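# Shelve the blue carton in the bookcase gap

## Task

Take the blue carton off the desk and stand it in the empty slot among the cartons on the bookcase shelf. It must be upright, lined up with its neighbours and facing end-on as they do; either end may face out. The brown cartons must stay where they were, neither moved nor rotated. The carton must not topple or be left leaning, or the task fails. It must stay put on its own, not because the robot is holding it. At the end the gripper must have released it and the robot must have backed away.

## Robot and tools

Robot: a Hello Robot Stretch 3 with a single arm. It has a two-wheeled base (0.33 m long, 0.34 m wide), a lift that rides up and down a mast, and a telescoping arm that reaches out to the robot's RIGHT side. A wrist (yaw, pitch, roll) and a two-finger gripper sit at the end of the arm. The base cannot move sideways, so to shift the gripper forward or back you drive the base. A turn on the spot pivots about a point 0.05 m behind the front edge. With the arm retracted and the wrist folded, the sweep radius is 0.28 m. An unfolded, level gripper sticks out beyond that circle.

Frames: the base frame has its origin on the floor between the drive wheels, with x forward, y left and z up. The odometry frame is the base frame as it was at the start. hand_pose is reported in the base frame, at the point where the closed fingertips meet.

execute_actions takes {"actions": [...]}, and the actions run in order. Each action can contain:
- "robot": a single command, a list of up to 8 commands that run one after another, or {"stop": true}, which brakes everything and clears the queue.
- "steps": from 1 to 450 control steps at 30 per second.
- "until": an early-exit condition.
An action made only of {"steps": n} simply waits.

A command can hold these keys:
- "base": exactly one of {"translate_m": d} or {"rotate_rad": d}. Both are relative offsets from wherever the base is when that command begins. translate_m is in metres, positive forward, with |d| at most 1. rotate_rad is in radians, positive counter-clockwise (left), with |d| at most 3.2.
- "joints": absolute targets given by name. Any joint you leave out keeps its previous target. Ranges:
  - lift_m: 0 to 1.1 m (arm height).
  - arm_m: 0 to 0.52 m (extension).
  - wrist_yaw_rad: -1.345 to 4.42. 0 points along the arm, positive swings toward the front, 3.0 is folded over the base.
  - wrist_pitch_rad: -1.57 to 0.451. 0 is level, negative tips the fingers down.
  - wrist_roll_rad: -2.911 to 2.911.
  - gripper_m: -0.089 to 0.179. Larger means wider. The actual fingertip gap is 0.007 m less than this when nearly shut and 0.025 m less when fully open.
  - head_pan_rad: -3.953 to 1.73. -1.57 looks along the arm.
  - head_tilt_rad: -1.53 to 0.419. Negative looks down.
- "contact_limits": {"arm_m": effort %}, from 1 to 100. It sets how hard the arm may push before it stops, and it applies until arm_m's next command. Lower values are gentler.
In a queue you can also put {"pause_s": s}, up to 15 s.

The base and the joints in one command start at the same moment. A new command takes over immediately and throws away the rest of the previous queue. If any value is invalid, the whole call is rejected.

The until conditions:
- {"robot": {"status": "ended"}} becomes true once nothing is moving and no queue is running.
- You can also compare fields, for example {"lift_m": [">", 0.3]} or {"arm_m_status": ["!=", "moving"]}.
- {"any": {"status": "ended"}} fires as soon as the first motion finishes.

zoom_image: {"camera": head_camera | nav_camera | wrist_camera, "region": [x0, y0, x1, y1]}, in pixels with the origin at top-left and at most 504x504. It returns a closer look at that camera's most recent image. head_camera is 896x504, nav_camera 672x504 (fisheye), wrist_camera 644x364. The head pan and tilt aim both head cameras.

Make sure all motion has ended before you call it.

Result lines:
- base_status and joint_status report one of: moving, done, off_target (came to rest short of the goal and may still be pushing), contact_stop (the lift or arm pushed against something and went slack), time_out, stopped, torque_fault (a wrist servo switched off for about 10 s and will refuse commands), or not_commanded.
- The bracket after base_status shows distance moved so far out of the goal.
- joint_goals lists the targets. measured_speeds comes from the encoders.
- refusals / queue / queue_left track rejected goals and queue progress. Lines starting "refused:" or "dropped:" give the reason, counting from 0.
- robot.on_its_own appears when the robot has changed a goal itself, when a joint is slack or off, when a motor's effort at rest is unusual (likely a load or a push), or when base_tilt has drifted 3 degrees or more from its starting value.
- motor_effort is in % with a sign; the bracketed number is the peak.
- lidar_m gives 12 sectors of 30 degrees, measured from the base origin 0.17 m above the floor. Sector 1 is ahead, then counter-clockwise: 4 left, 7 behind, 10 right.
- wrist_depth_mm and head_depth_mm are 7x7 grids of depth medians.
- base_odometry counts wheel turns only, so wheel slip shows up as travel.
Every successful call returns one image from each camera. An empty actions list just takes a look.

Gripping: close to a gripper_m smaller than the carton's width. Each pad is limited to roughly 25 N, so the carton can slip. Neither the reading nor "done" confirms that you are holding it. To let go, open to at least 0.02 above the value where the fingertips made contact.

Speed: the base runs fast only when the arm is stowed (lift_m below 0.30, arm_m below 0.03, wrist_yaw_rad above 2.54). Otherwise it is slow.

Self-collision: only fold or unfold the wrist with lift_m between 0.32 and 0.95, pitch at -0.4 and roll near 0. Once the wrist is folded, the lift can go down to 0.25. If yaw is below -0.4, keep pitch at -0.5 or lower.

Things to avoid:
- Pressing the arm against a solid surface with the gripper above about 0.45 m, which risks tipping the robot. Pushing again after a contact_stop is worse.
- Driving while the gripper is pushing on or hooked onto something fixed.
- Snagging furniture, especially while reversing. If the robot leans, undo the last move in small steps, free the gripper, and lower the lift to about 0.2 if it stays tipped.
- Knocking the brown cartons, dropping or slamming the blue carton, and long hard pushes that overheat the wrist servos.

Each tool is called after ">>>" as a command line: name --argument value for each argument, lists and objects as JSON in quotes; but a table of rows of numbers goes row by row, as --pt "numbers of a row", without its own name.

## Session

>>> execute_actions --actions '[]'

Scene clock: 0.00 s.
robot.base_odometry: x=+0.000 y=+0.000 heading=+0.000 (m, m, rad; robot's odometry frame)
robot.turned_by_wheels: +0.000 (rad since the last result)
robot.turned_by_imu: +0.000 (rad since the last result)
robot.base_tilt: forward=+1.1 right=+0.0 (deg)
robot.lidar_m: 1.83 1.41 1.68 2.33 2.54 2.56 1.99 1.95 2.05 2.20 1.71 1.98
robot.head_depth_mm: 2060 2281 2297 2329 2331 2361 2187 / 2058 2158 2171 2193 2208 2223 2168 / 1987 2035 2047 2074 2095 2098 2077 / 1908 1935 1950 1961 1965 1994 1971 / 1831 1844 1850 1863 1882 1885 1891 / 1741 1759 1768 1773 1788 1800 1807 / 1670 1667 1678 1699 1695 1708 1576
robot.base_status: not_commanded
robot.joint_positions: lift_m=+0.337 arm_m=+0.001 wrist_yaw_rad=+3.141 wrist_pitch_rad=-0.406 wrist_roll_rad=-0.005 gripper_m=+0.037 head_pan_rad=-0.016 head_tilt_rad=+0.001
robot.joint_goals: lift_m=+0.337 arm_m=+0.001 wrist_yaw_rad=+3.141 wrist_pitch_rad=-0.406 wrist_roll_rad=-0.005 gripper_m=+0.037 head_pan_rad=-0.016 head_tilt_rad=+0.001
robot.joint_status: lift_m=not_commanded arm_m=not_commanded wrist_yaw_rad=not_commanded wrist_pitch_rad=not_commanded wrist_roll_rad=not_commanded gripper_m=not_commanded head_pan_rad=not_commanded head_tilt_rad=not_commanded
robot.measured_speeds: translate_m=+0.000 rotate_rad=+0.000 lift_m=+0.000 arm_m=+0.000 wrist_yaw_rad=+0.000 wrist_pitch_rad=+0.000 wrist_roll_rad=+0.000 head_pan_rad=+0.000 head_tilt_rad=+0.000
robot: refusals=0 queue=idle queue_left=0
robot.motor_effort: left_wheel=-1 right_wheel=+1 lift_m=+23 arm_m=+0 wrist_yaw_rad=+0 wrist_pitch_rad=+5 wrist_roll_rad=+1 gripper_m=+0 head_pan_rad=+0 head_tilt_rad=+1 (%)
robot.hand_pose: x=-0.0211 y=+0.0796 z=+0.3523 quat_wxyz=(+0.143, +0.690, +0.143, +0.695) (m; robot's base frame)
robot.wrist_depth_mm: - - - - - - - / - - - - - - - / - - - - 992 955 938 / 874 855 833 808 800 773 752 / 713 690 690 667 666 634 633 / 598 589 583 575 534 556 536 / 520 525 - - 488 482 469
pictures: head_camera (sideways: a quarter turn clockwise sets it upright), nav_camera (sideways: a quarter turn counterclockwise sets it upright), wrist_camera
Images, in order (width x height): head_camera 896x504, nav_camera 672x504, wrist_camera 644x364.

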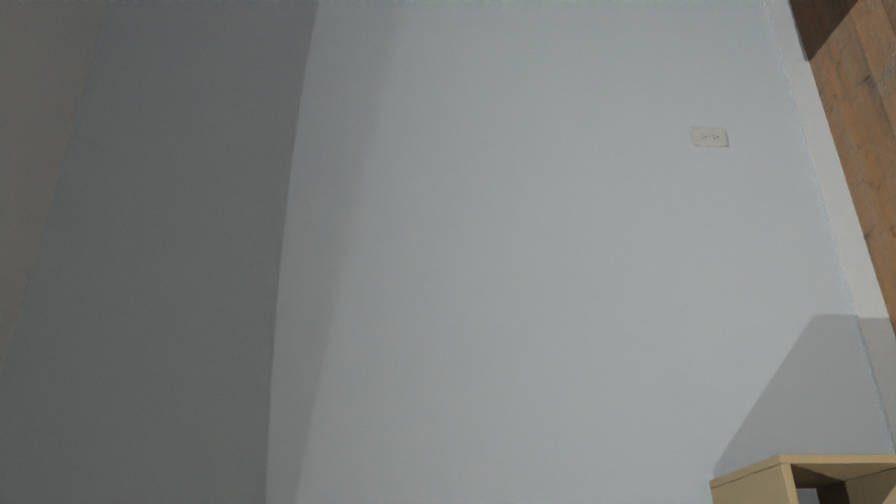

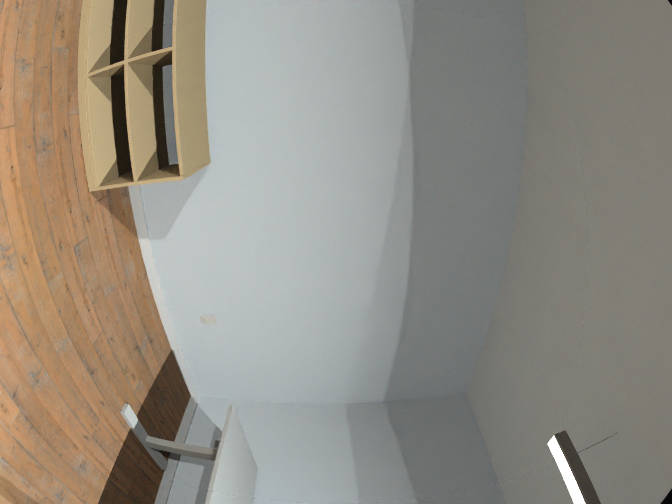

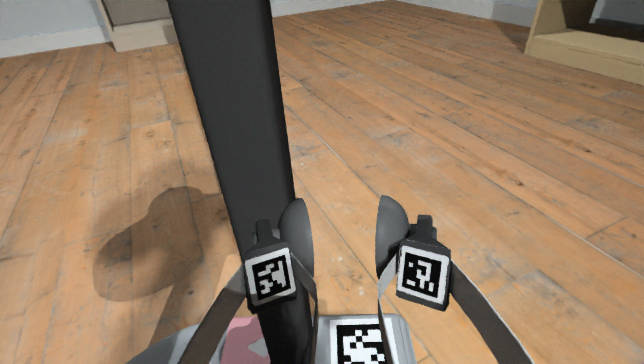

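>>> execute_actions --actions '[{"robot":{"joints":{"head_pan_rad":0.7,"head_tilt_rad":-0.5}},"steps":450,"until":{"robot":{"status":"ended"}}}]'

>>> execute_actions --actions '[{"robot":{"joints":{"head_pan_rad":-0.9,"head_tilt_rad":-0.5}},"steps":450,"until":{"robot":{"status":"ended"}}}]'

Scene clock: 5.57 s.
robot.base_odometry: x=+0.000 y=+0.000 heading=+0.000 (m, m, rad; robot's odometry frame)
robot.turned_by_wheels: +0.000 (rad since the last result)
robot.turned_by_imu: -0.001 (rad since the last result)
robot.base_tilt: forward=+1.1 right=+0.0 (deg)
robot.lidar_m: 1.82 1.41 1.68 2.32 2.54 2.56 1.99 1.95 2.05 2.20 1.70 1.98
robot.head_depth_mm: 1462 1583 1725 1593 1760 1555 1301 / 1507 1635 1762 1737 1767 1547 1301 / 1544 1680 1796 1730 1819 1553 1298 / 1576 1717 1839 1735 1821 1550 1296 / 1611 1767 1896 1882 1864 1557 1292 / 1669 1824 1935 1980 1905 1545 1293 / 1711 1879 2043 1902 1924 1554 1286
robot.base_status: not_commanded
robot.joint_positions: lift_m=+0.337 arm_m=+0.001 wrist_yaw_rad=+3.141 wrist_pitch_rad=-0.406 wrist_roll_rad=-0.005 gripper_m=+0.037 head_pan_rad=+0.693 head_tilt_rad=-0.493
robot.joint_goals: lift_m=+0.337 arm_m=+0.001 wrist_yaw_rad=+3.141 wrist_pitch_rad=-0.406 wrist_roll_rad=-0.005 gripper_m=+0.037 head_pan_rad=+0.700 head_tilt_rad=-0.500
robot.joint_status: lift_m=not_commanded arm_m=not_commanded wrist_yaw_rad=not_commanded wrist_pitch_rad=not_commanded wrist_roll_rad=not_commanded gripper_m=not_commanded head_pan_rad=done head_tilt_rad=done
robot.measured_speeds: translate_m=+0.000 rotate_rad=+0.000 lift_m=+0.000 arm_m=+0.000 wrist_yaw_rad=+0.000 wrist_pitch_rad=+0.000 wrist_roll_rad=+0.000 head_pan_rad=+0.000 head_tilt_rad=+0.000
robot: refusals=0 queue=done queue_left=0
robot.motor_effort: left_wheel=-1(1) right_wheel=+1(1) lift_m=+23(23) arm_m=+0(0) wrist_yaw_rad=+0(0) wrist_pitch_rad=+5(5) wrist_roll_rad=+0(0) gripper_m=-1(1) head_pan_rad=+3(31) head_tilt_rad=-2(22) (%)
robot.hand_pose: x=-0.0211 y=+0.0796 z=+0.3523 quat_wxyz=(+0.143, +0.690, +0.143, +0.695) (m; robot's base frame)
robot.wrist_depth_mm: - - - - - - - / - - - - - - - / - - - - 978 967 913 / 882 851 827 805 799 778 758 / 705 690 682 671 676 642 627 / 600 589 585 570 530 562 542 / 522 525 - - 488 481 475
pictures: head_camera (sideways: a quarter turn clockwise sets it upright), nav_camera (sideways: a quarter turn counterclockwise sets it upright), wrist_camera
Images, in order (width x height): head_camera 896x504, nav_camera 672x504, wrist_camera 644x364.

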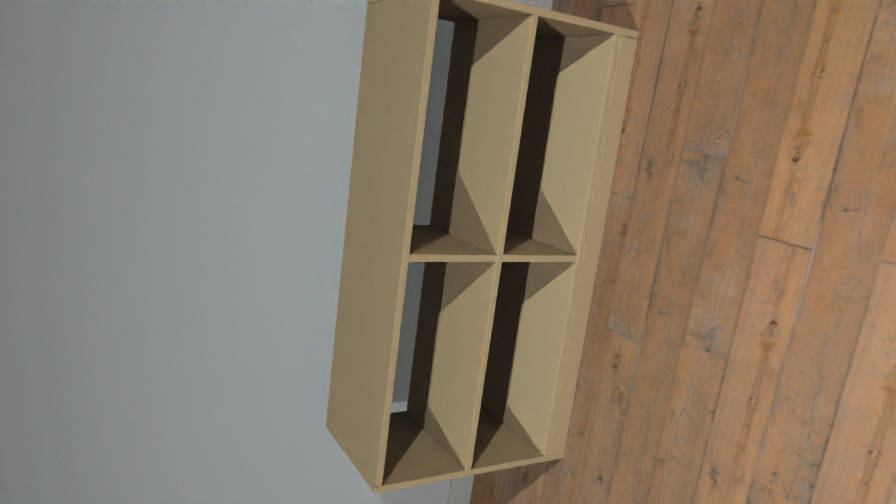

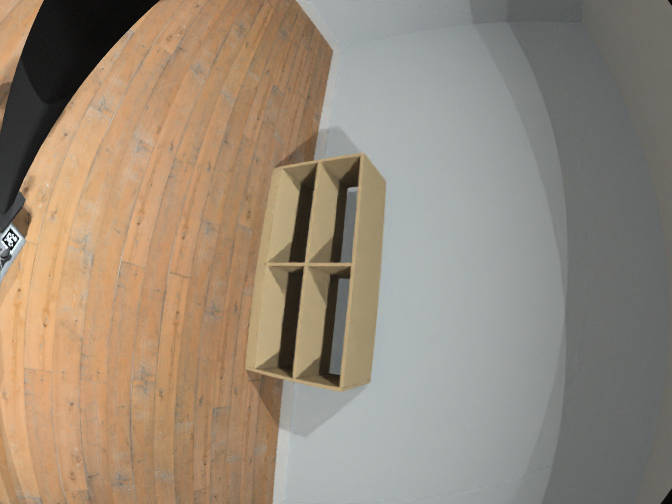

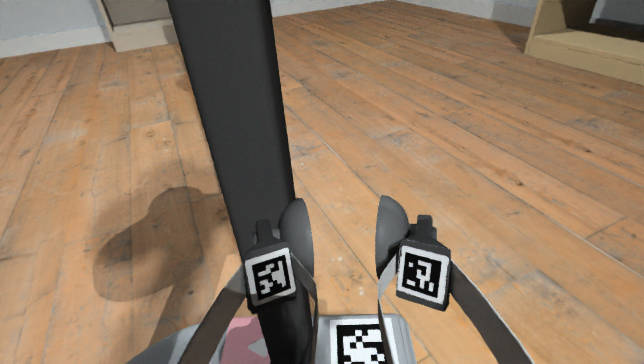

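Scene clock: 6.97 s.
robot.base_odometry: x=+0.000 y=+0.000 heading=+0.000 (m, m, rad; robot's odometry frame)
robot.turned_by_wheels: +0.000 (rad since the last result)
robot.turned_by_imu: +0.000 (rad since the last result)
robot.base_tilt: forward=+1.2 right=+0.0 (deg)
robot.lidar_m: 1.83 1.41 1.68 2.32 2.54 2.57 1.99 1.96 2.06 2.21 1.71 1.98
robot.head_depth_mm: 1766 1930 1705 2237 1912 1558 1302 / 1822 1967 1709 2350 1942 1563 1304 / 1859 2033 1710 2395 1939 1541 1297 / 1906 2073 1834 2461 1937 1545 1290 / 1972 2125 1830 2504 1935 1544 1298 / 2002 2192 1977 2337 1929 1550 1301 / 2039 2256 1979 2554 1949 1550 1295
robot.base_status: not_commanded
robot.joint_positions: lift_m=+0.337 arm_m=+0.001 wrist_yaw_rad=+3.141 wrist_pitch_rad=-0.406 wrist_roll_rad=-0.005 gripper_m=+0.037 head_pan_rad=-0.893 head_tilt_rad=-0.494
robot.joint_goals: lift_m=+0.337 arm_m=+0.001 wrist_yaw_rad=+3.141 wrist_pitch_rad=-0.406 wrist_roll_rad=-0.005 gripper_m=+0.037 head_pan_rad=-0.900 head_tilt_rad=-0.500
robot.joint_status: lift_m=not_commanded arm_m=not_commanded wrist_yaw_rad=not_commanded wrist_pitch_rad=not_commanded wrist_roll_rad=not_commanded gripper_m=not_commanded head_pan_rad=done head_tilt_rad=done
robot.measured_speeds: translate_m=+0.000 rotate_rad=+0.000 lift_m=+0.000 arm_m=+0.000 wrist_yaw_rad=+0.000 wrist_pitch_rad=+0.000 wrist_roll_rad=+0.000 head_pan_rad=+0.000 head_tilt_rad=+0.000
robot: refusals=0 queue=done queue_left=0
robot.motor_effort: left_wheel=-2(1) right_wheel=+1(0) lift_m=+23(23) arm_m=+0(0) wrist_yaw_rad=+0(0) wrist_pitch_rad=+5(5) wrist_roll_rad=+0(0) gripper_m=-1(0) head_pan_rad=-3(31) head_tilt_rad=-2(2) (%)
robot.hand_pose: x=-0.0211 y=+0.0796 z=+0.3523 quat_wxyz=(+0.143, +0.690, +0.143, +0.695) (m; robot's base frame)
robot.wrist_depth_mm: - - - - - - - / - - - - - - - / - - - - 965 945 923 / 883 854 820 799 793 763 747 / 709 695 674 667 667 643 630 / 600 588 586 566 532 551 541 / 524 523 - - 491 481 477
pictures: head_camera (sideways: a quarter turn clockwise sets it upright), nav_camera (sideways: a quarter turn counterclockwise sets it upright), wrist_camera
Images, in order (width x height): head_camera 896x504, nav_camera 672x504, wrist_camera 644x364.

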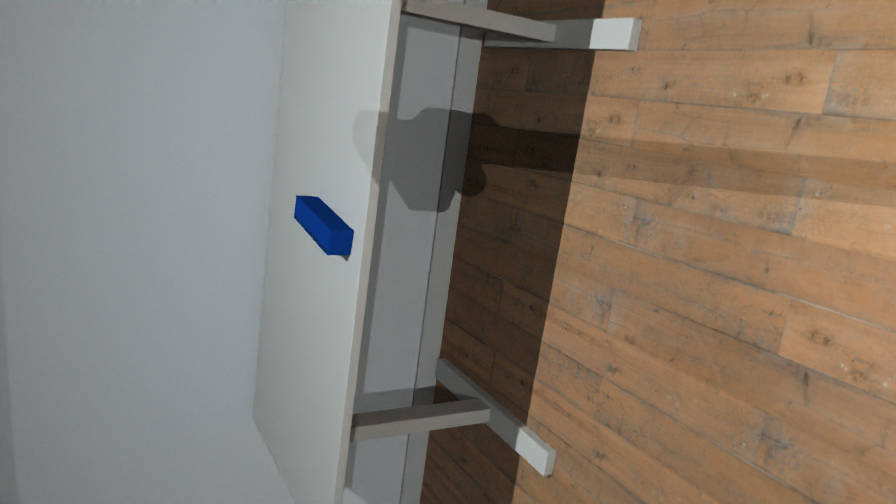

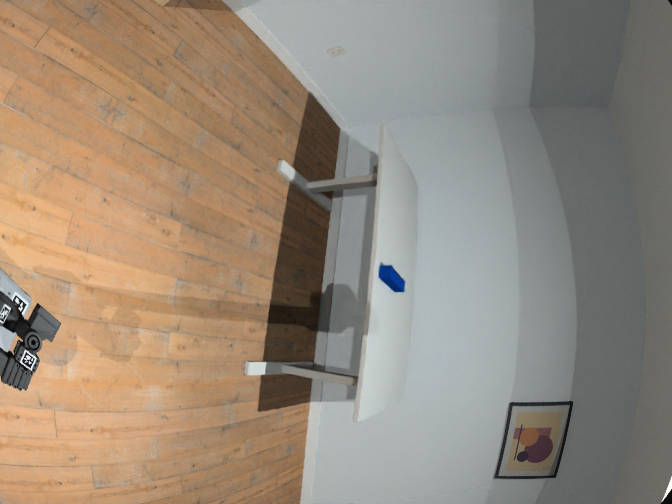

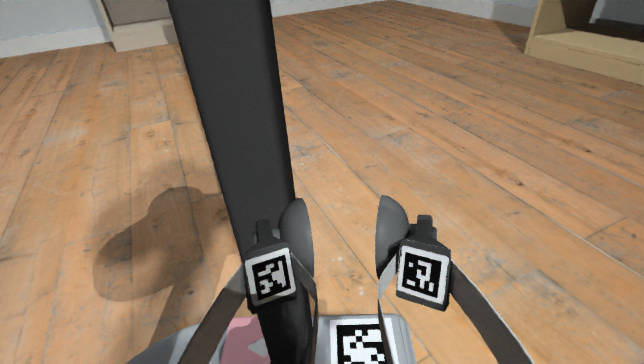

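>>> execute_actions --actions '[{"robot":{"joints":{"head_pan_rad":1.7,"head_tilt_rad":-0.35}},"steps":450,"until":{"robot":{"status":"ended"}}}]'

>>> execute_actions --actions '[{"robot":{"joints":{"head_pan_rad":-3.0,"head_tilt_rad":-0.35}},"steps":450,"until":{"robot":{"status":"ended"}}}]'

Scene clock: 13.17 s.
robot.base_odometry: x=+0.000 y=+0.000 heading=+0.000 (m, m, rad; robot's odometry frame)
robot.turned_by_wheels: +0.000 (rad since the last result)
robot.turned_by_imu: -0.001 (rad since the last result)
robot.base_tilt: forward=+1.1 right=+0.0 (deg)
robot.lidar_m: 1.84 1.41 1.68 2.32 2.53 2.57 1.99 1.95 2.06 2.21 1.71 1.98
robot.head_depth_mm: 2565 2727 2902 2985 2324 1768 1429 / 2505 2707 2908 3111 2326 1775 1421 / 2415 2579 2791 2981 2324 1759 1422 / 2344 2488 2679 2872 2328 1767 1421 / 2269 2420 2536 2696 2323 1760 1422 / 2214 2318 2435 2608 2315 1755 1446 / 2148 2291 2377 2320 - - -
robot.base_status: not_commanded
robot.joint_positions: lift_m=+0.337 arm_m=+0.001 wrist_yaw_rad=+3.141 wrist_pitch_rad=-0.406 wrist_roll_rad=-0.005 gripper_m=+0.037 head_pan_rad=+1.693 head_tilt_rad=-0.359
robot.joint_goals: lift_m=+0.337 arm_m=+0.001 wrist_yaw_rad=+3.141 wrist_pitch_rad=-0.406 wrist_roll_rad=-0.005 gripper_m=+0.037 head_pan_rad=+1.700 head_tilt_rad=-0.350
robot.joint_status: lift_m=not_commanded arm_m=not_commanded wrist_yaw_rad=not_commanded wrist_pitch_rad=not_commanded wrist_roll_rad=not_commanded gripper_m=not_commanded head_pan_rad=done head_tilt_rad=done
robot.measured_speeds: translate_m=+0.000 rotate_rad=+0.000 lift_m=+0.000 arm_m=+0.000 wrist_yaw_rad=+0.000 wrist_pitch_rad=+0.000 wrist_roll_rad=+0.000 head_pan_rad=+0.000 head_tilt_rad=+0.000
robot: refusals=0 queue=done queue_left=0
robot.motor_effort: left_wheel=-1(1) right_wheel=+1(1) lift_m=+23(23) arm_m=+0(0) wrist_yaw_rad=+0(0) wrist_pitch_rad=+5(6) wrist_roll_rad=+0(0) gripper_m=+1(1) head_pan_rad=+3(31) head_tilt_rad=+3(11) (%)
robot.hand_pose: x=-0.0211 y=+0.0796 z=+0.3523 quat_wxyz=(+0.143, +0.690, +0.143, +0.695) (m; robot's base frame)
robot.wrist_depth_mm: - - - - - - - / - - - - - - - / - - - - 981 969 929 / 877 855 833 804 778 763 747 / 716 694 685 667 675 636 620 / 604 587 580 571 539 554 536 / 521 522 - - 488 484 475
pictures: head_camera (sideways: a quarter turn clockwise sets it upright), nav_camera (sideways: a quarter turn counterclockwise sets it upright), wrist_camera
Images, in order (width x height): head_camera 896x504, nav_camera 672x504, wrist_camera 644x364.

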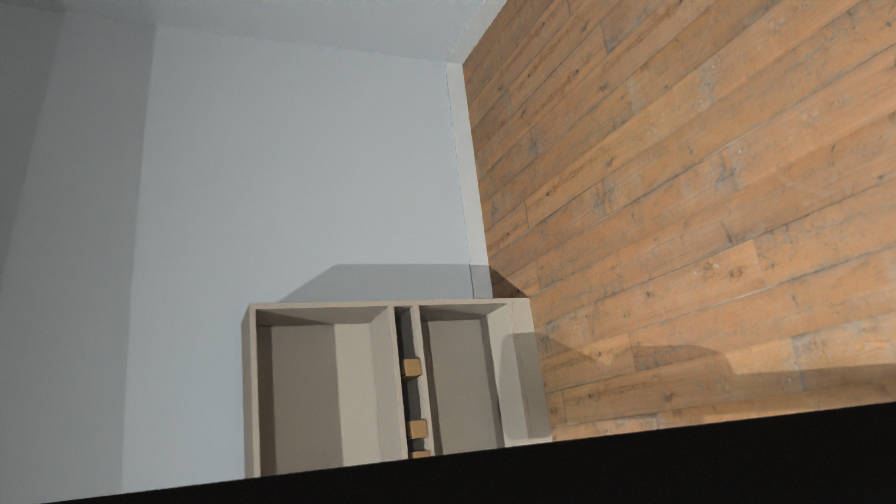

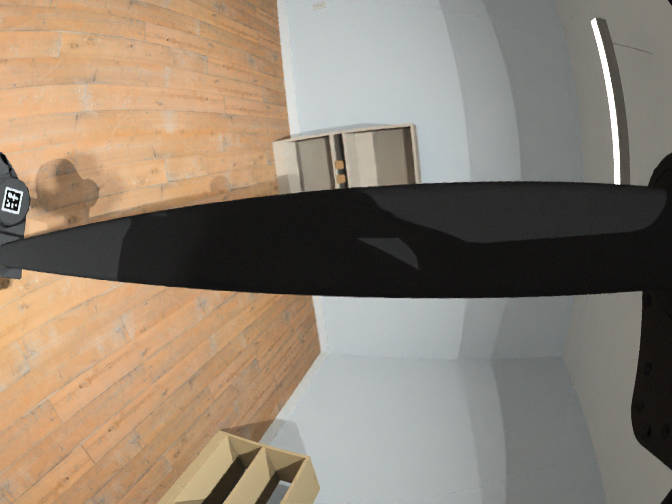

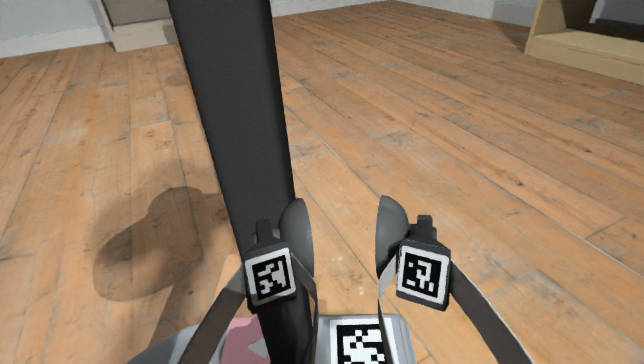

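Scene clock: 16.03 s.
robot.base_odometry: x=+0.000 y=+0.000 heading=+0.000 (m, m, rad; robot's odometry frame)
robot.turned_by_wheels: +0.000 (rad since the last result)
robot.turned_by_imu: -0.001 (rad since the last result)
robot.base_tilt: forward=+1.2 right=+0.0 (deg)
robot.lidar_m: 1.83 1.41 1.67 2.33 2.54 2.56 2.00 1.95 2.06 2.20 1.71 1.99
robot.head_depth_mm: 1908 2033 2196 2433 2326 1773 1427 / 1840 1987 2150 2340 2326 1769 1426 / 1800 1932 2075 2252 2327 1766 1414 / 1757 1863 2003 2169 2274 1757 1418 / 1704 1816 1946 2105 2210 1754 1417 / 1663 1770 1893 2034 2158 1766 1429 / 1620 1716 1835 1982 2100 1750 1412
robot.base_status: not_commanded
robot.joint_positions: lift_m=+0.337 arm_m=+0.001 wrist_yaw_rad=+3.141 wrist_pitch_rad=-0.406 wrist_roll_rad=-0.005 gripper_m=+0.037 head_pan_rad=-2.993 head_tilt_rad=-0.359
robot.joint_goals: lift_m=+0.337 arm_m=+0.001 wrist_yaw_rad=+3.141 wrist_pitch_rad=-0.406 wrist_roll_rad=-0.005 gripper_m=+0.037 head_pan_rad=-3.000 head_tilt_rad=-0.350
robot.joint_status: lift_m=not_commanded arm_m=not_commanded wrist_yaw_rad=not_commanded wrist_pitch_rad=not_commanded wrist_roll_rad=not_commanded gripper_m=not_commanded head_pan_rad=done head_tilt_rad=done
robot.measured_speeds: translate_m=+0.000 rotate_rad=+0.000 lift_m=+0.000 arm_m=+0.000 wrist_yaw_rad=+0.000 wrist_pitch_rad=+0.000 wrist_roll_rad=+0.000 head_pan_rad=+0.000 head_tilt_rad=+0.000
robot: refusals=0 queue=done queue_left=0
robot.motor_effort: left_wheel=-1(1) right_wheel=+1(0) lift_m=+23(23) arm_m=+0(0) wrist_yaw_rad=+0(0) wrist_pitch_rad=+5(6) wrist_roll_rad=+0(0) gripper_m=+0(0) head_pan_rad=-3(31) head_tilt_rad=+3(3) (%)
robot.hand_pose: x=-0.0211 y=+0.0796 z=+0.3523 quat_wxyz=(+0.143, +0.690, +0.143, +0.695) (m; robot's base frame)
robot.wrist_depth_mm: - - - - - - - / - - - - - - - / - - - - 985 954 924 / 877 844 831 813 786 777 747 / 717 710 692 666 670 647 623 / 603 589 586 572 531 553 541 / 518 525 - - 489 479 476
pictures: head_camera (sideways: a quarter turn clockwise sets it upright), nav_camera (sideways: a quarter turn counterclockwise sets it upright), wrist_camera
Images, in order (width x height): head_camera 896x504, nav_camera 672x504, wrist_camera 644x364.

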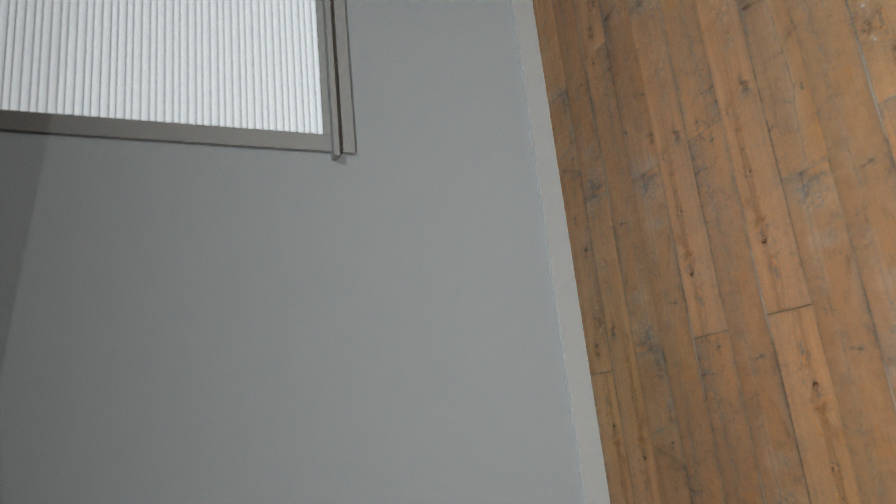

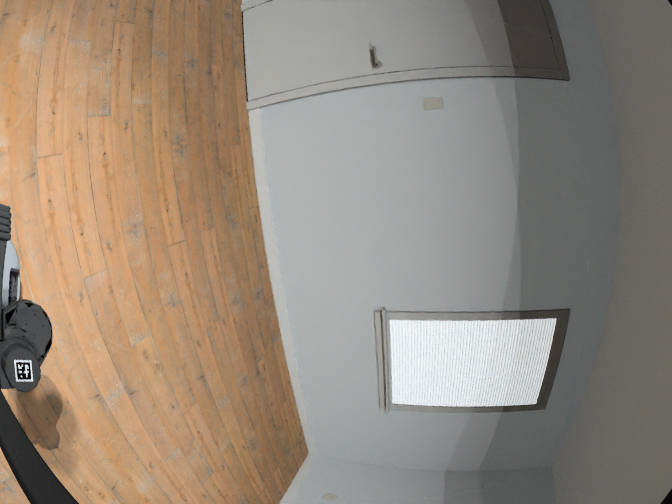

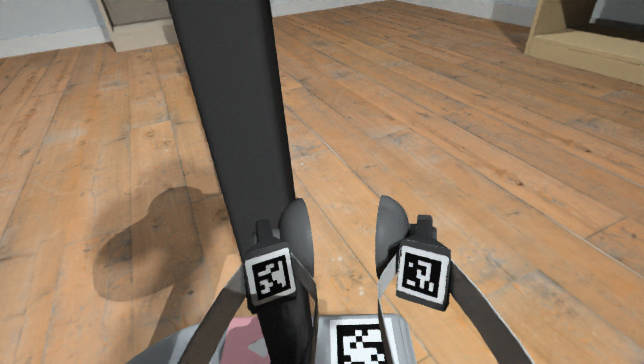

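>>> execute_actions --actions '[{"robot":[{"joints":{"lift_m":0.28,"head_pan_rad":-1.57,"head_tilt_rad":-0.7},"base":{"rotate_rad":-0.625}},{"base":{"translate_m":0.865}},{"base":{"rotate_rad":0.905}},{"joints":{"lift_m":0.9,"gripper_m":0.12}},{"joints":{"wrist_yaw_rad":0}},{"joints":{"wrist_pitch_rad":0}}],"steps":450,"until":{"robot":{"status":"ended"}}},{"steps":300,"until":{"robot":{"status":"ended"}}}]'

Scene clock: 64.57 s.
robot.base_odometry: x=+0.702 y=-0.506 heading=+0.280 (m, m, rad; robot's odometry frame)
robot.turned_by_wheels: +0.280 (rad since the last result)
robot.turned_by_imu: +0.282 (rad since the last result)
robot.base_tilt: forward=+1.1 right=+0.0 (deg)
robot.lidar_m: 1.38 1.11 1.49 3.03 3.29 2.60 2.35 2.37 1.13 1.40 1.11 1.52
robot.head_depth_mm: 1273 1397 1094 912 1573 - - / 1260 1375 1095 898 1645 - - / 1240 1358 1089 879 - - - / 1225 1359 1089 840 1613 1340 1174 / 1208 1340 1084 826 1591 1353 1171 / 1193 1313 1087 850 1596 1349 1176 / 1176 1292 1088 854 1583 1352 1178
robot.base_status: done (rotate_rad +0.9049 of +0.9050)
robot.joint_positions: lift_m=+0.900 arm_m=+0.001 wrist_yaw_rad=+0.003 wrist_pitch_rad=-0.025 wrist_roll_rad=-0.005 gripper_m=+0.120 head_pan_rad=-1.577 head_tilt_rad=-0.692
robot.joint_goals: lift_m=+0.900 arm_m=+0.001 wrist_yaw_rad=+0.000 wrist_pitch_rad=+0.000 wrist_roll_rad=-0.005 gripper_m=+0.120 head_pan_rad=-1.570 head_tilt_rad=-0.700
robot.joint_status: lift_m=done arm_m=not_commanded wrist_yaw_rad=done wrist_pitch_rad=done wrist_roll_rad=not_commanded gripper_m=done head_pan_rad=done head_tilt_rad=done
robot.measured_speeds: translate_m=+0.000 rotate_rad=+0.000 lift_m=+0.000 arm_m=+0.000 wrist_yaw_rad=+0.000 wrist_pitch_rad=+0.000 wrist_roll_rad=+0.000 head_pan_rad=+0.000 head_tilt_rad=+0.000
robot: refusals=0 queue=done queue_left=0
robot.motor_effort: left_wheel=-4(13) right_wheel=+2(8) lift_m=+25(26) arm_m=+0(0) wrist_yaw_rad=-3(3) wrist_pitch_rad=+9(6) wrist_roll_rad=+0(0) gripper_m=-1(97) head_pan_rad=+3(30) head_tilt_rad=-3(17) (%)
robot.hand_pose: x=-0.0208 y=-0.4018 z=+1.0080 quat_wxyz=(+0.709, +0.010, -0.705, -0.008) (m; robot's base frame)
robot.wrist_depth_mm: - - - - - - - / - - - - - - - / - - - - - - - / - - - - - - - / - 993 956 918 875 931 - / 724 711 674 626 653 - 628 / 555 543 529 499 510 502 494
pictures: head_camera (sideways: a quarter turn clockwise sets it upright), nav_camera (sideways: a quarter turn counterclockwise sets it upright), wrist_camera
Images, in order (width x height): head_camera 896x504, nav_camera 672x504, wrist_camera 644x364.

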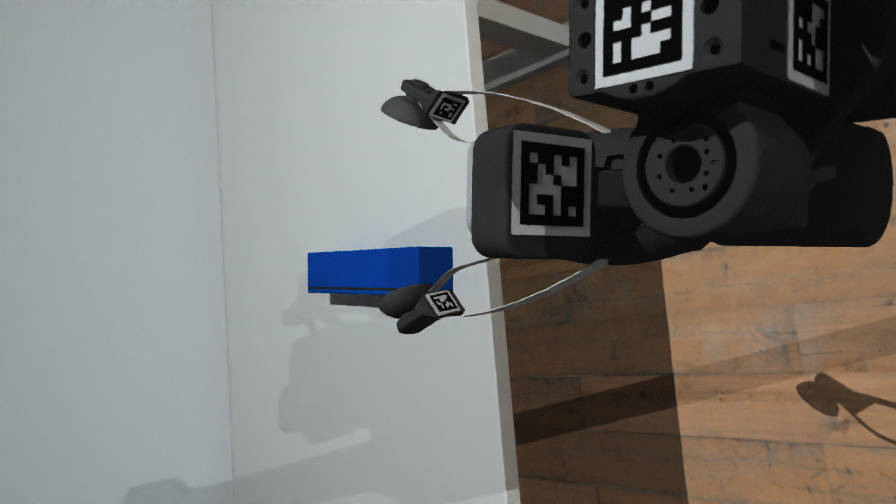

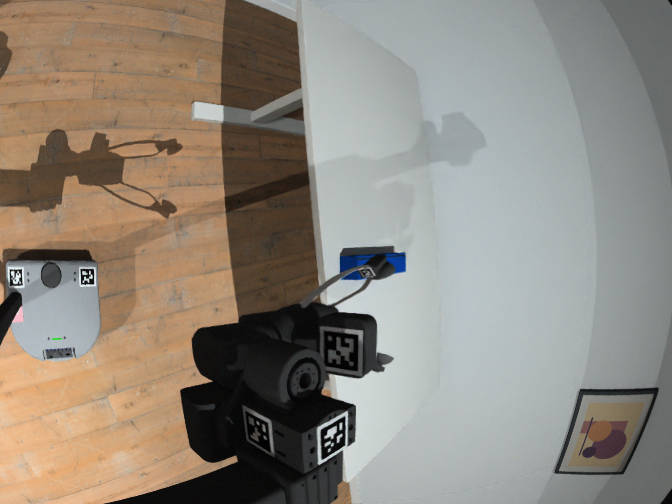

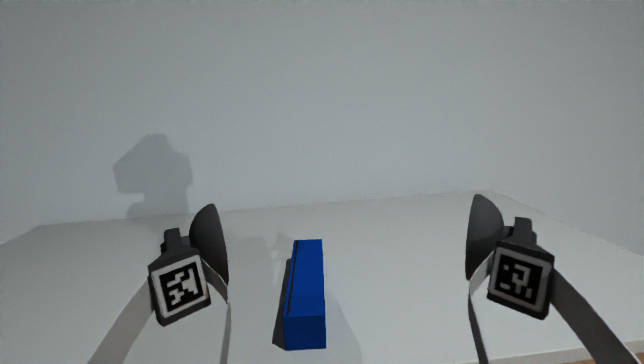

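>>> zoom_image --camera "head_camera" --region '[280,200,500,340]'

Region (280, 200, 500, 340) of head_camera's 896x504 image, scaled by 2.291, with more detail than that image has; it fills the top 321 rows of this view, and the rest is white.

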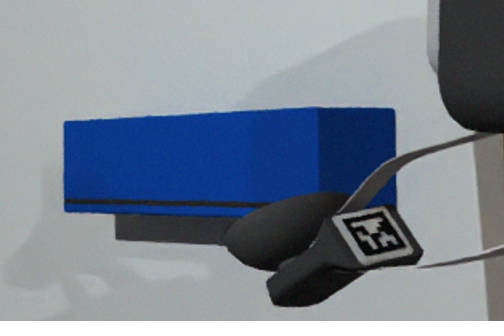

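>>> execute_actions --actions '[{"robot":[{"joints":{"lift_m":0.65,"wrist_pitch_rad":0.025,"gripper_m":0.14,"arm_m":0.1,"wrist_roll_rad":0},"base":{"translate_m":0.028}}],"steps":450,"until":{"robot":{"status":"ended"}}}]'

Scene clock: 90.33 s.
robot.base_odometry: x=+0.728 y=-0.498 heading=+0.280 (m, m, rad; robot's odometry frame)
robot.turned_by_wheels: +0.000 (rad since the last result)
robot.turned_by_imu: -0.002 (rad since the last result)
robot.base_tilt: forward=+1.1 right=+0.0 (deg)
robot.lidar_m: 1.35 1.10 1.47 3.01 3.28 2.63 2.38 2.40 1.14 1.40 1.10 1.49
robot.head_depth_mm: 1278 1397 1092 914 1559 1369 1202 / 1253 1371 1088 881 1598 1407 - / 1239 1354 1090 882 1595 - 1112 / 1220 1351 1048 837 1596 1328 1154 / 1205 1325 1086 851 1570 1354 1172 / 1182 1312 1085 850 1592 1350 1171 / 1169 1293 1086 849 1593 1350 1172
robot.base_status: done (translate_m +0.0280 of +0.0280)
robot.joint_positions: lift_m=+0.650 arm_m=+0.100 wrist_yaw_rad=+0.002 wrist_pitch_rad=+0.001 wrist_roll_rad=-0.005 gripper_m=+0.140 head_pan_rad=-1.577 head_tilt_rad=-0.692
robot.joint_goals: lift_m=+0.650 arm_m=+0.100 wrist_yaw_rad=+0.000 wrist_pitch_rad=+0.025 wrist_roll_rad=+0.000 gripper_m=+0.140 head_pan_rad=-1.570 head_tilt_rad=-0.700
robot.joint_status: lift_m=done arm_m=done wrist_yaw_rad=done wrist_pitch_rad=done wrist_roll_rad=done gripper_m=done head_pan_rad=done head_tilt_rad=done
robot.measured_speeds: translate_m=+0.000 rotate_rad=+0.000 lift_m=+0.000 arm_m=+0.000 wrist_yaw_rad=+0.000 wrist_pitch_rad=+0.000 wrist_roll_rad=+0.000 head_pan_rad=+0.000 head_tilt_rad=+0.000
robot: refusals=0 queue=done queue_left=0
robot.motor_effort: left_wheel=-4(5) right_wheel=+3(6) lift_m=+20(27) arm_m=+5(5) wrist_yaw_rad=-2(2) wrist_pitch_rad=+8(9) wrist_roll_rad=+2(3) gripper_m=+0(97) head_pan_rad=+3(3) head_tilt_rad=-2(3) (%)
robot.hand_pose: x=-0.0210 y=-0.5009 z=+0.7650 quat_wxyz=(+0.709, +0.001, -0.705, +0.001) (m; robot's base frame)
robot.wrist_depth_mm: 912 953 970 - - - - / 942 965 - - - - - / 974 990 - - - - - / 608 568 527 337 469 443 424 / 332 337 308 297 300 313 317 / 273 272 - - - - - / - - - - - - -
pictures: head_camera (sideways: a quarter turn clockwise sets it upright), nav_camera (sideways: a quarter turn counterclockwise sets it upright), wrist_camera
Images, in order (width x height): head_camera 896x504, nav_camera 672x504, wrist_camera 644x364.

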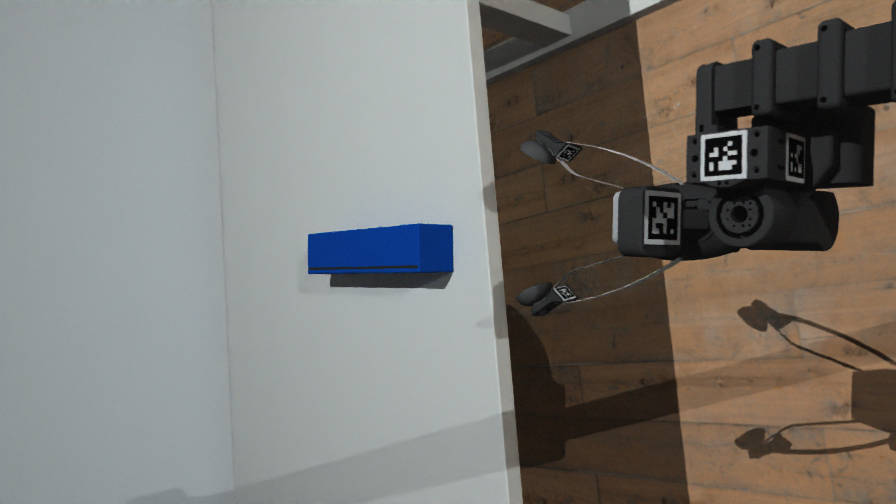

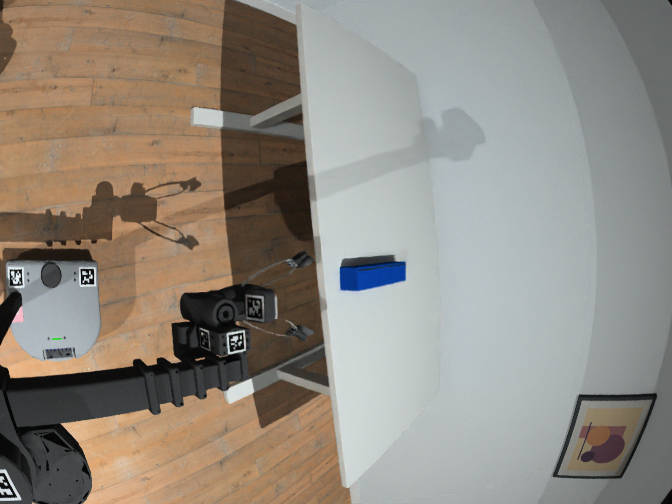

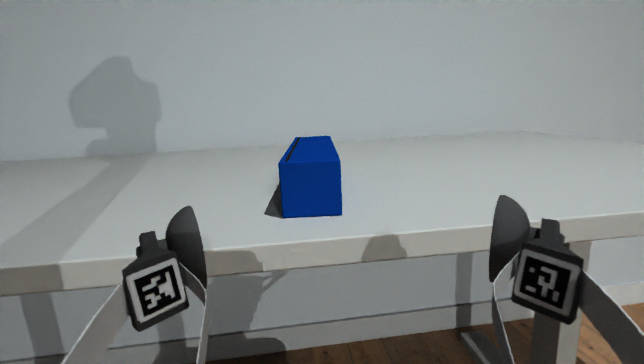

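>>> execute_actions --actions '[{"robot":[{"joints":{"lift_m":0.635,"arm_m":0.14},"base":{"translate_m":0.02}},{"joints":{"arm_m":0.28}}],"steps":450,"until":{"robot":{"status":"ended"}}}]'

Scene clock: 104.50 s.
robot.base_odometry: x=+0.748 y=-0.493 heading=+0.280 (m, m, rad; robot's odometry frame)
robot.turned_by_wheels: +0.000 (rad since the last result)
robot.turned_by_imu: -0.002 (rad since the last result)
robot.base_tilt: forward=+1.1 right=+0.0 (deg)
robot.lidar_m: 1.33 1.08 1.46 3.03 3.29 2.66 2.40 2.39 1.15 1.40 1.08 1.47
robot.head_depth_mm: 1272 1386 1090 911 1535 1352 1203 / 1258 1367 1091 882 1630 - 1183 / 1232 1360 1087 880 - 1355 1176 / 1217 1346 1046 826 1551 1353 1176 / 1202 1322 1082 853 1603 1346 1178 / 1184 1302 1084 852 1592 1344 1181 / 1170 1288 1082 850 1546 1352 1178
robot.base_status: done (translate_m +0.0200 of +0.0200)
robot.joint_positions: lift_m=+0.635 arm_m=+0.280 wrist_yaw_rad=+0.001 wrist_pitch_rad=+0.001 wrist_roll_rad=-0.005 gripper_m=+0.140 head_pan_rad=-1.577 head_tilt_rad=-0.692
robot.joint_goals: lift_m=+0.635 arm_m=+0.280 wrist_yaw_rad=+0.000 wrist_pitch_rad=+0.025 wrist_roll_rad=+0.000 gripper_m=+0.140 head_pan_rad=-1.570 head_tilt_rad=-0.700
robot.joint_status: lift_m=done arm_m=done wrist_yaw_rad=done wrist_pitch_rad=done wrist_roll_rad=done gripper_m=done head_pan_rad=done head_tilt_rad=done
robot.measured_speeds: translate_m=+0.000 rotate_rad=+0.000 lift_m=+0.000 arm_m=+0.000 wrist_yaw_rad=+0.000 wrist_pitch_rad=+0.000 wrist_roll_rad=+0.000 head_pan_rad=+0.000 head_tilt_rad=+0.000
robot: refusals=0 queue=done queue_left=0
robot.motor_effort: left_wheel=-3(6) right_wheel=+2(5) lift_m=+20(18) arm_m=+5(6) wrist_yaw_rad=-1(2) wrist_pitch_rad=+8(8) wrist_roll_rad=+2(2) gripper_m=+0(0) head_pan_rad=+2(3) head_tilt_rad=-3(3) (%)
robot.hand_pose: x=-0.0211 y=-0.6810 z=+0.7501 quat_wxyz=(+0.709, +0.000, -0.705, +0.001) (m; robot's base frame)
robot.wrist_depth_mm: 753 789 806 845 853 896 924 / 781 810 837 868 878 923 955 / 792 830 850 872 898 952 975 / 517 484 455 165 395 385 367 / 284 288 261 156 227 257 231 / 196 205 176 161 167 173 177 / 156 141 144 141 138 136 129
pictures: head_camera (sideways: a quarter turn clockwise sets it upright), nav_camera (sideways: a quarter turn counterclockwise sets it upright), wrist_camera
Images, in order (width x height): head_camera 896x504, nav_camera 672x504, wrist_camera 644x364.

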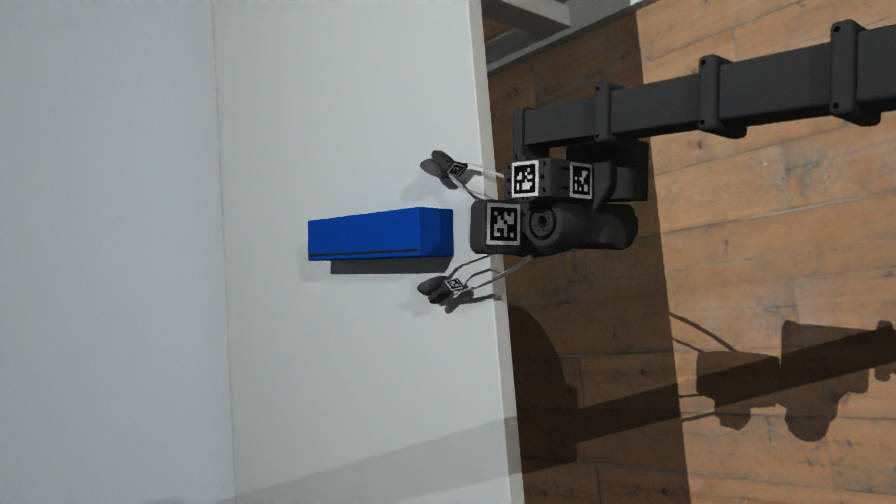

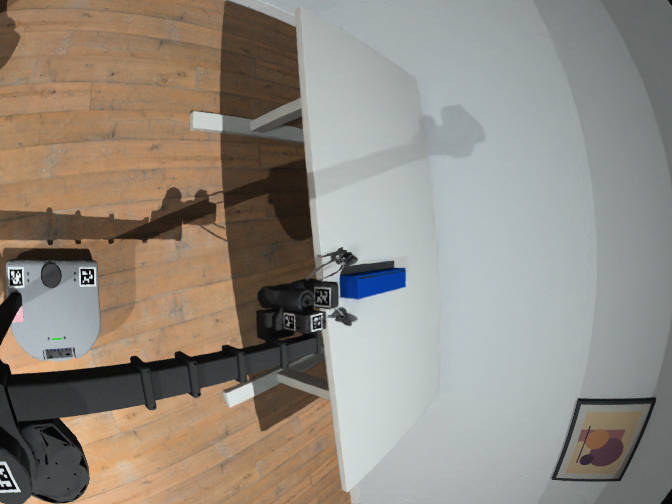

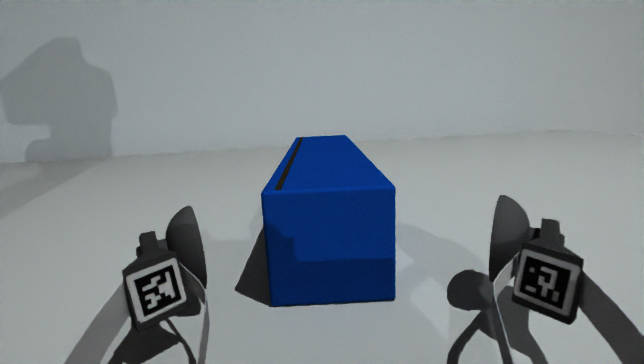

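>>> execute_actions --actions '[{"robot":[{"joints":{"wrist_yaw_rad":0.04,"arm_m":0.37},"base":{"translate_m":0.003}}],"steps":450,"until":{"robot":{"status":"ended"}}}]'

Scene clock: 115.50 s.
robot.base_odometry: x=+0.751 y=-0.492 heading=+0.280 (m, m, rad; robot's odometry frame)
robot.turned_by_wheels: +0.000 (rad since the last result)
robot.turned_by_imu: -0.002 (rad since the last result)
robot.base_tilt: forward=+1.1 right=+0.0 (deg)
robot.lidar_m: 1.33 1.08 1.46 3.02 3.29 2.65 2.40 2.39 1.15 1.40 1.08 1.46
robot.head_depth_mm: 1272 1395 1086 913 1532 1360 1205 / 1250 1370 1087 883 1634 - 1168 / 1233 1366 1091 880 1559 1355 1181 / 1215 1350 1046 847 1553 1358 1177 / 1203 1326 1091 852 1595 1355 1175 / 1180 1305 1089 852 1600 1359 1173 / 1172 1283 1086 851 1558 1351 1172
robot.base_status: done (translate_m +0.0030 of +0.0030)
robot.joint_positions: lift_m=+0.635 arm_m=+0.369 wrist_yaw_rad=+0.040 wrist_pitch_rad=-0.019 wrist_roll_rad=-0.005 gripper_m=+0.140 head_pan_rad=-1.577 head_tilt_rad=-0.692
robot.joint_goals: lift_m=+0.635 arm_m=+0.370 wrist_yaw_rad=+0.040 wrist_pitch_rad=+0.025 wrist_roll_rad=+0.000 gripper_m=+0.140 head_pan_rad=-1.570 head_tilt_rad=-0.700
robot.joint_status: lift_m=done arm_m=done wrist_yaw_rad=done wrist_pitch_rad=done wrist_roll_rad=done gripper_m=done head_pan_rad=done head_tilt_rad=done
robot.measured_speeds: translate_m=+0.000 rotate_rad=+0.000 lift_m=+0.000 arm_m=+0.000 wrist_yaw_rad=+0.000 wrist_pitch_rad=+0.000 wrist_roll_rad=+0.000 head_pan_rad=+0.000 head_tilt_rad=+0.000
robot: refusals=0 queue=done queue_left=0
robot.on_its_own: arm_m is at rest, and its effort (+21) is outside its rest range (-14 to +14)
robot.motor_effort: left_wheel=-7(7) right_wheel=+7(8) lift_m=+20(20) arm_m=+21(23) wrist_yaw_rad=+0(3) wrist_pitch_rad=+16(16) wrist_roll_rad=+2(2) gripper_m=-1(0) head_pan_rad=+3(3) head_tilt_rad=-2(3) (%)
robot.hand_pose: x=-0.0112 y=-0.7692 z=+0.7449 quat_wxyz=(+0.709, +0.021, -0.705, +0.007) (m; robot's base frame)
robot.wrist_depth_mm: 704 712 737 735 762 788 813 / 717 734 753 777 798 810 828 / 745 765 777 795 809 771 695 / 457 429 407 144 157 345 328 / 263 266 230 89 86 91 216 / 186 193 69 66 65 65 167 / 148 134 69 68 67 67 123
pictures: head_camera (sideways: a quarter turn clockwise sets it upright), nav_camera (sideways: a quarter turn counterclockwise sets it upright), wrist_camera
Images, in order (width x height): head_camera 896x504, nav_camera 672x504, wrist_camera 644x364.

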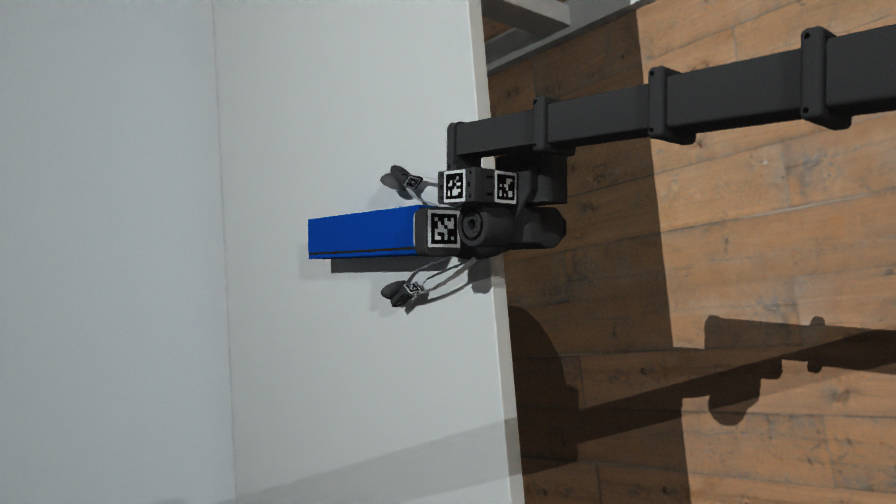

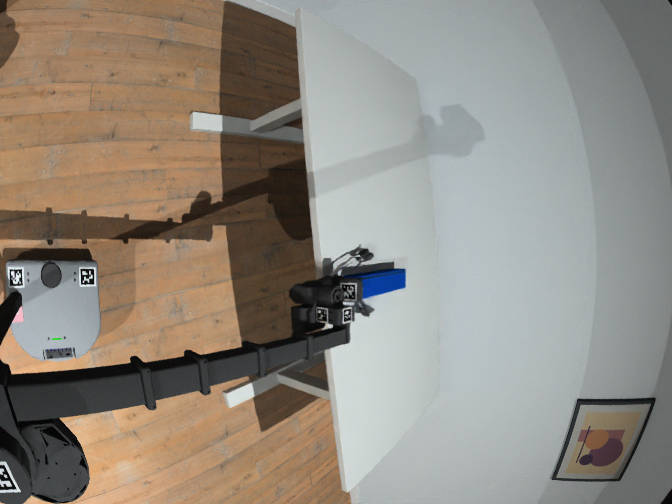

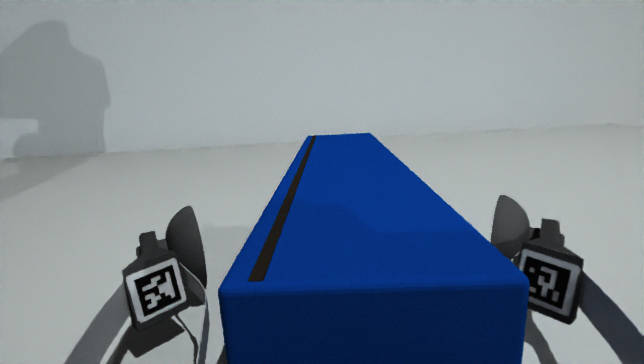

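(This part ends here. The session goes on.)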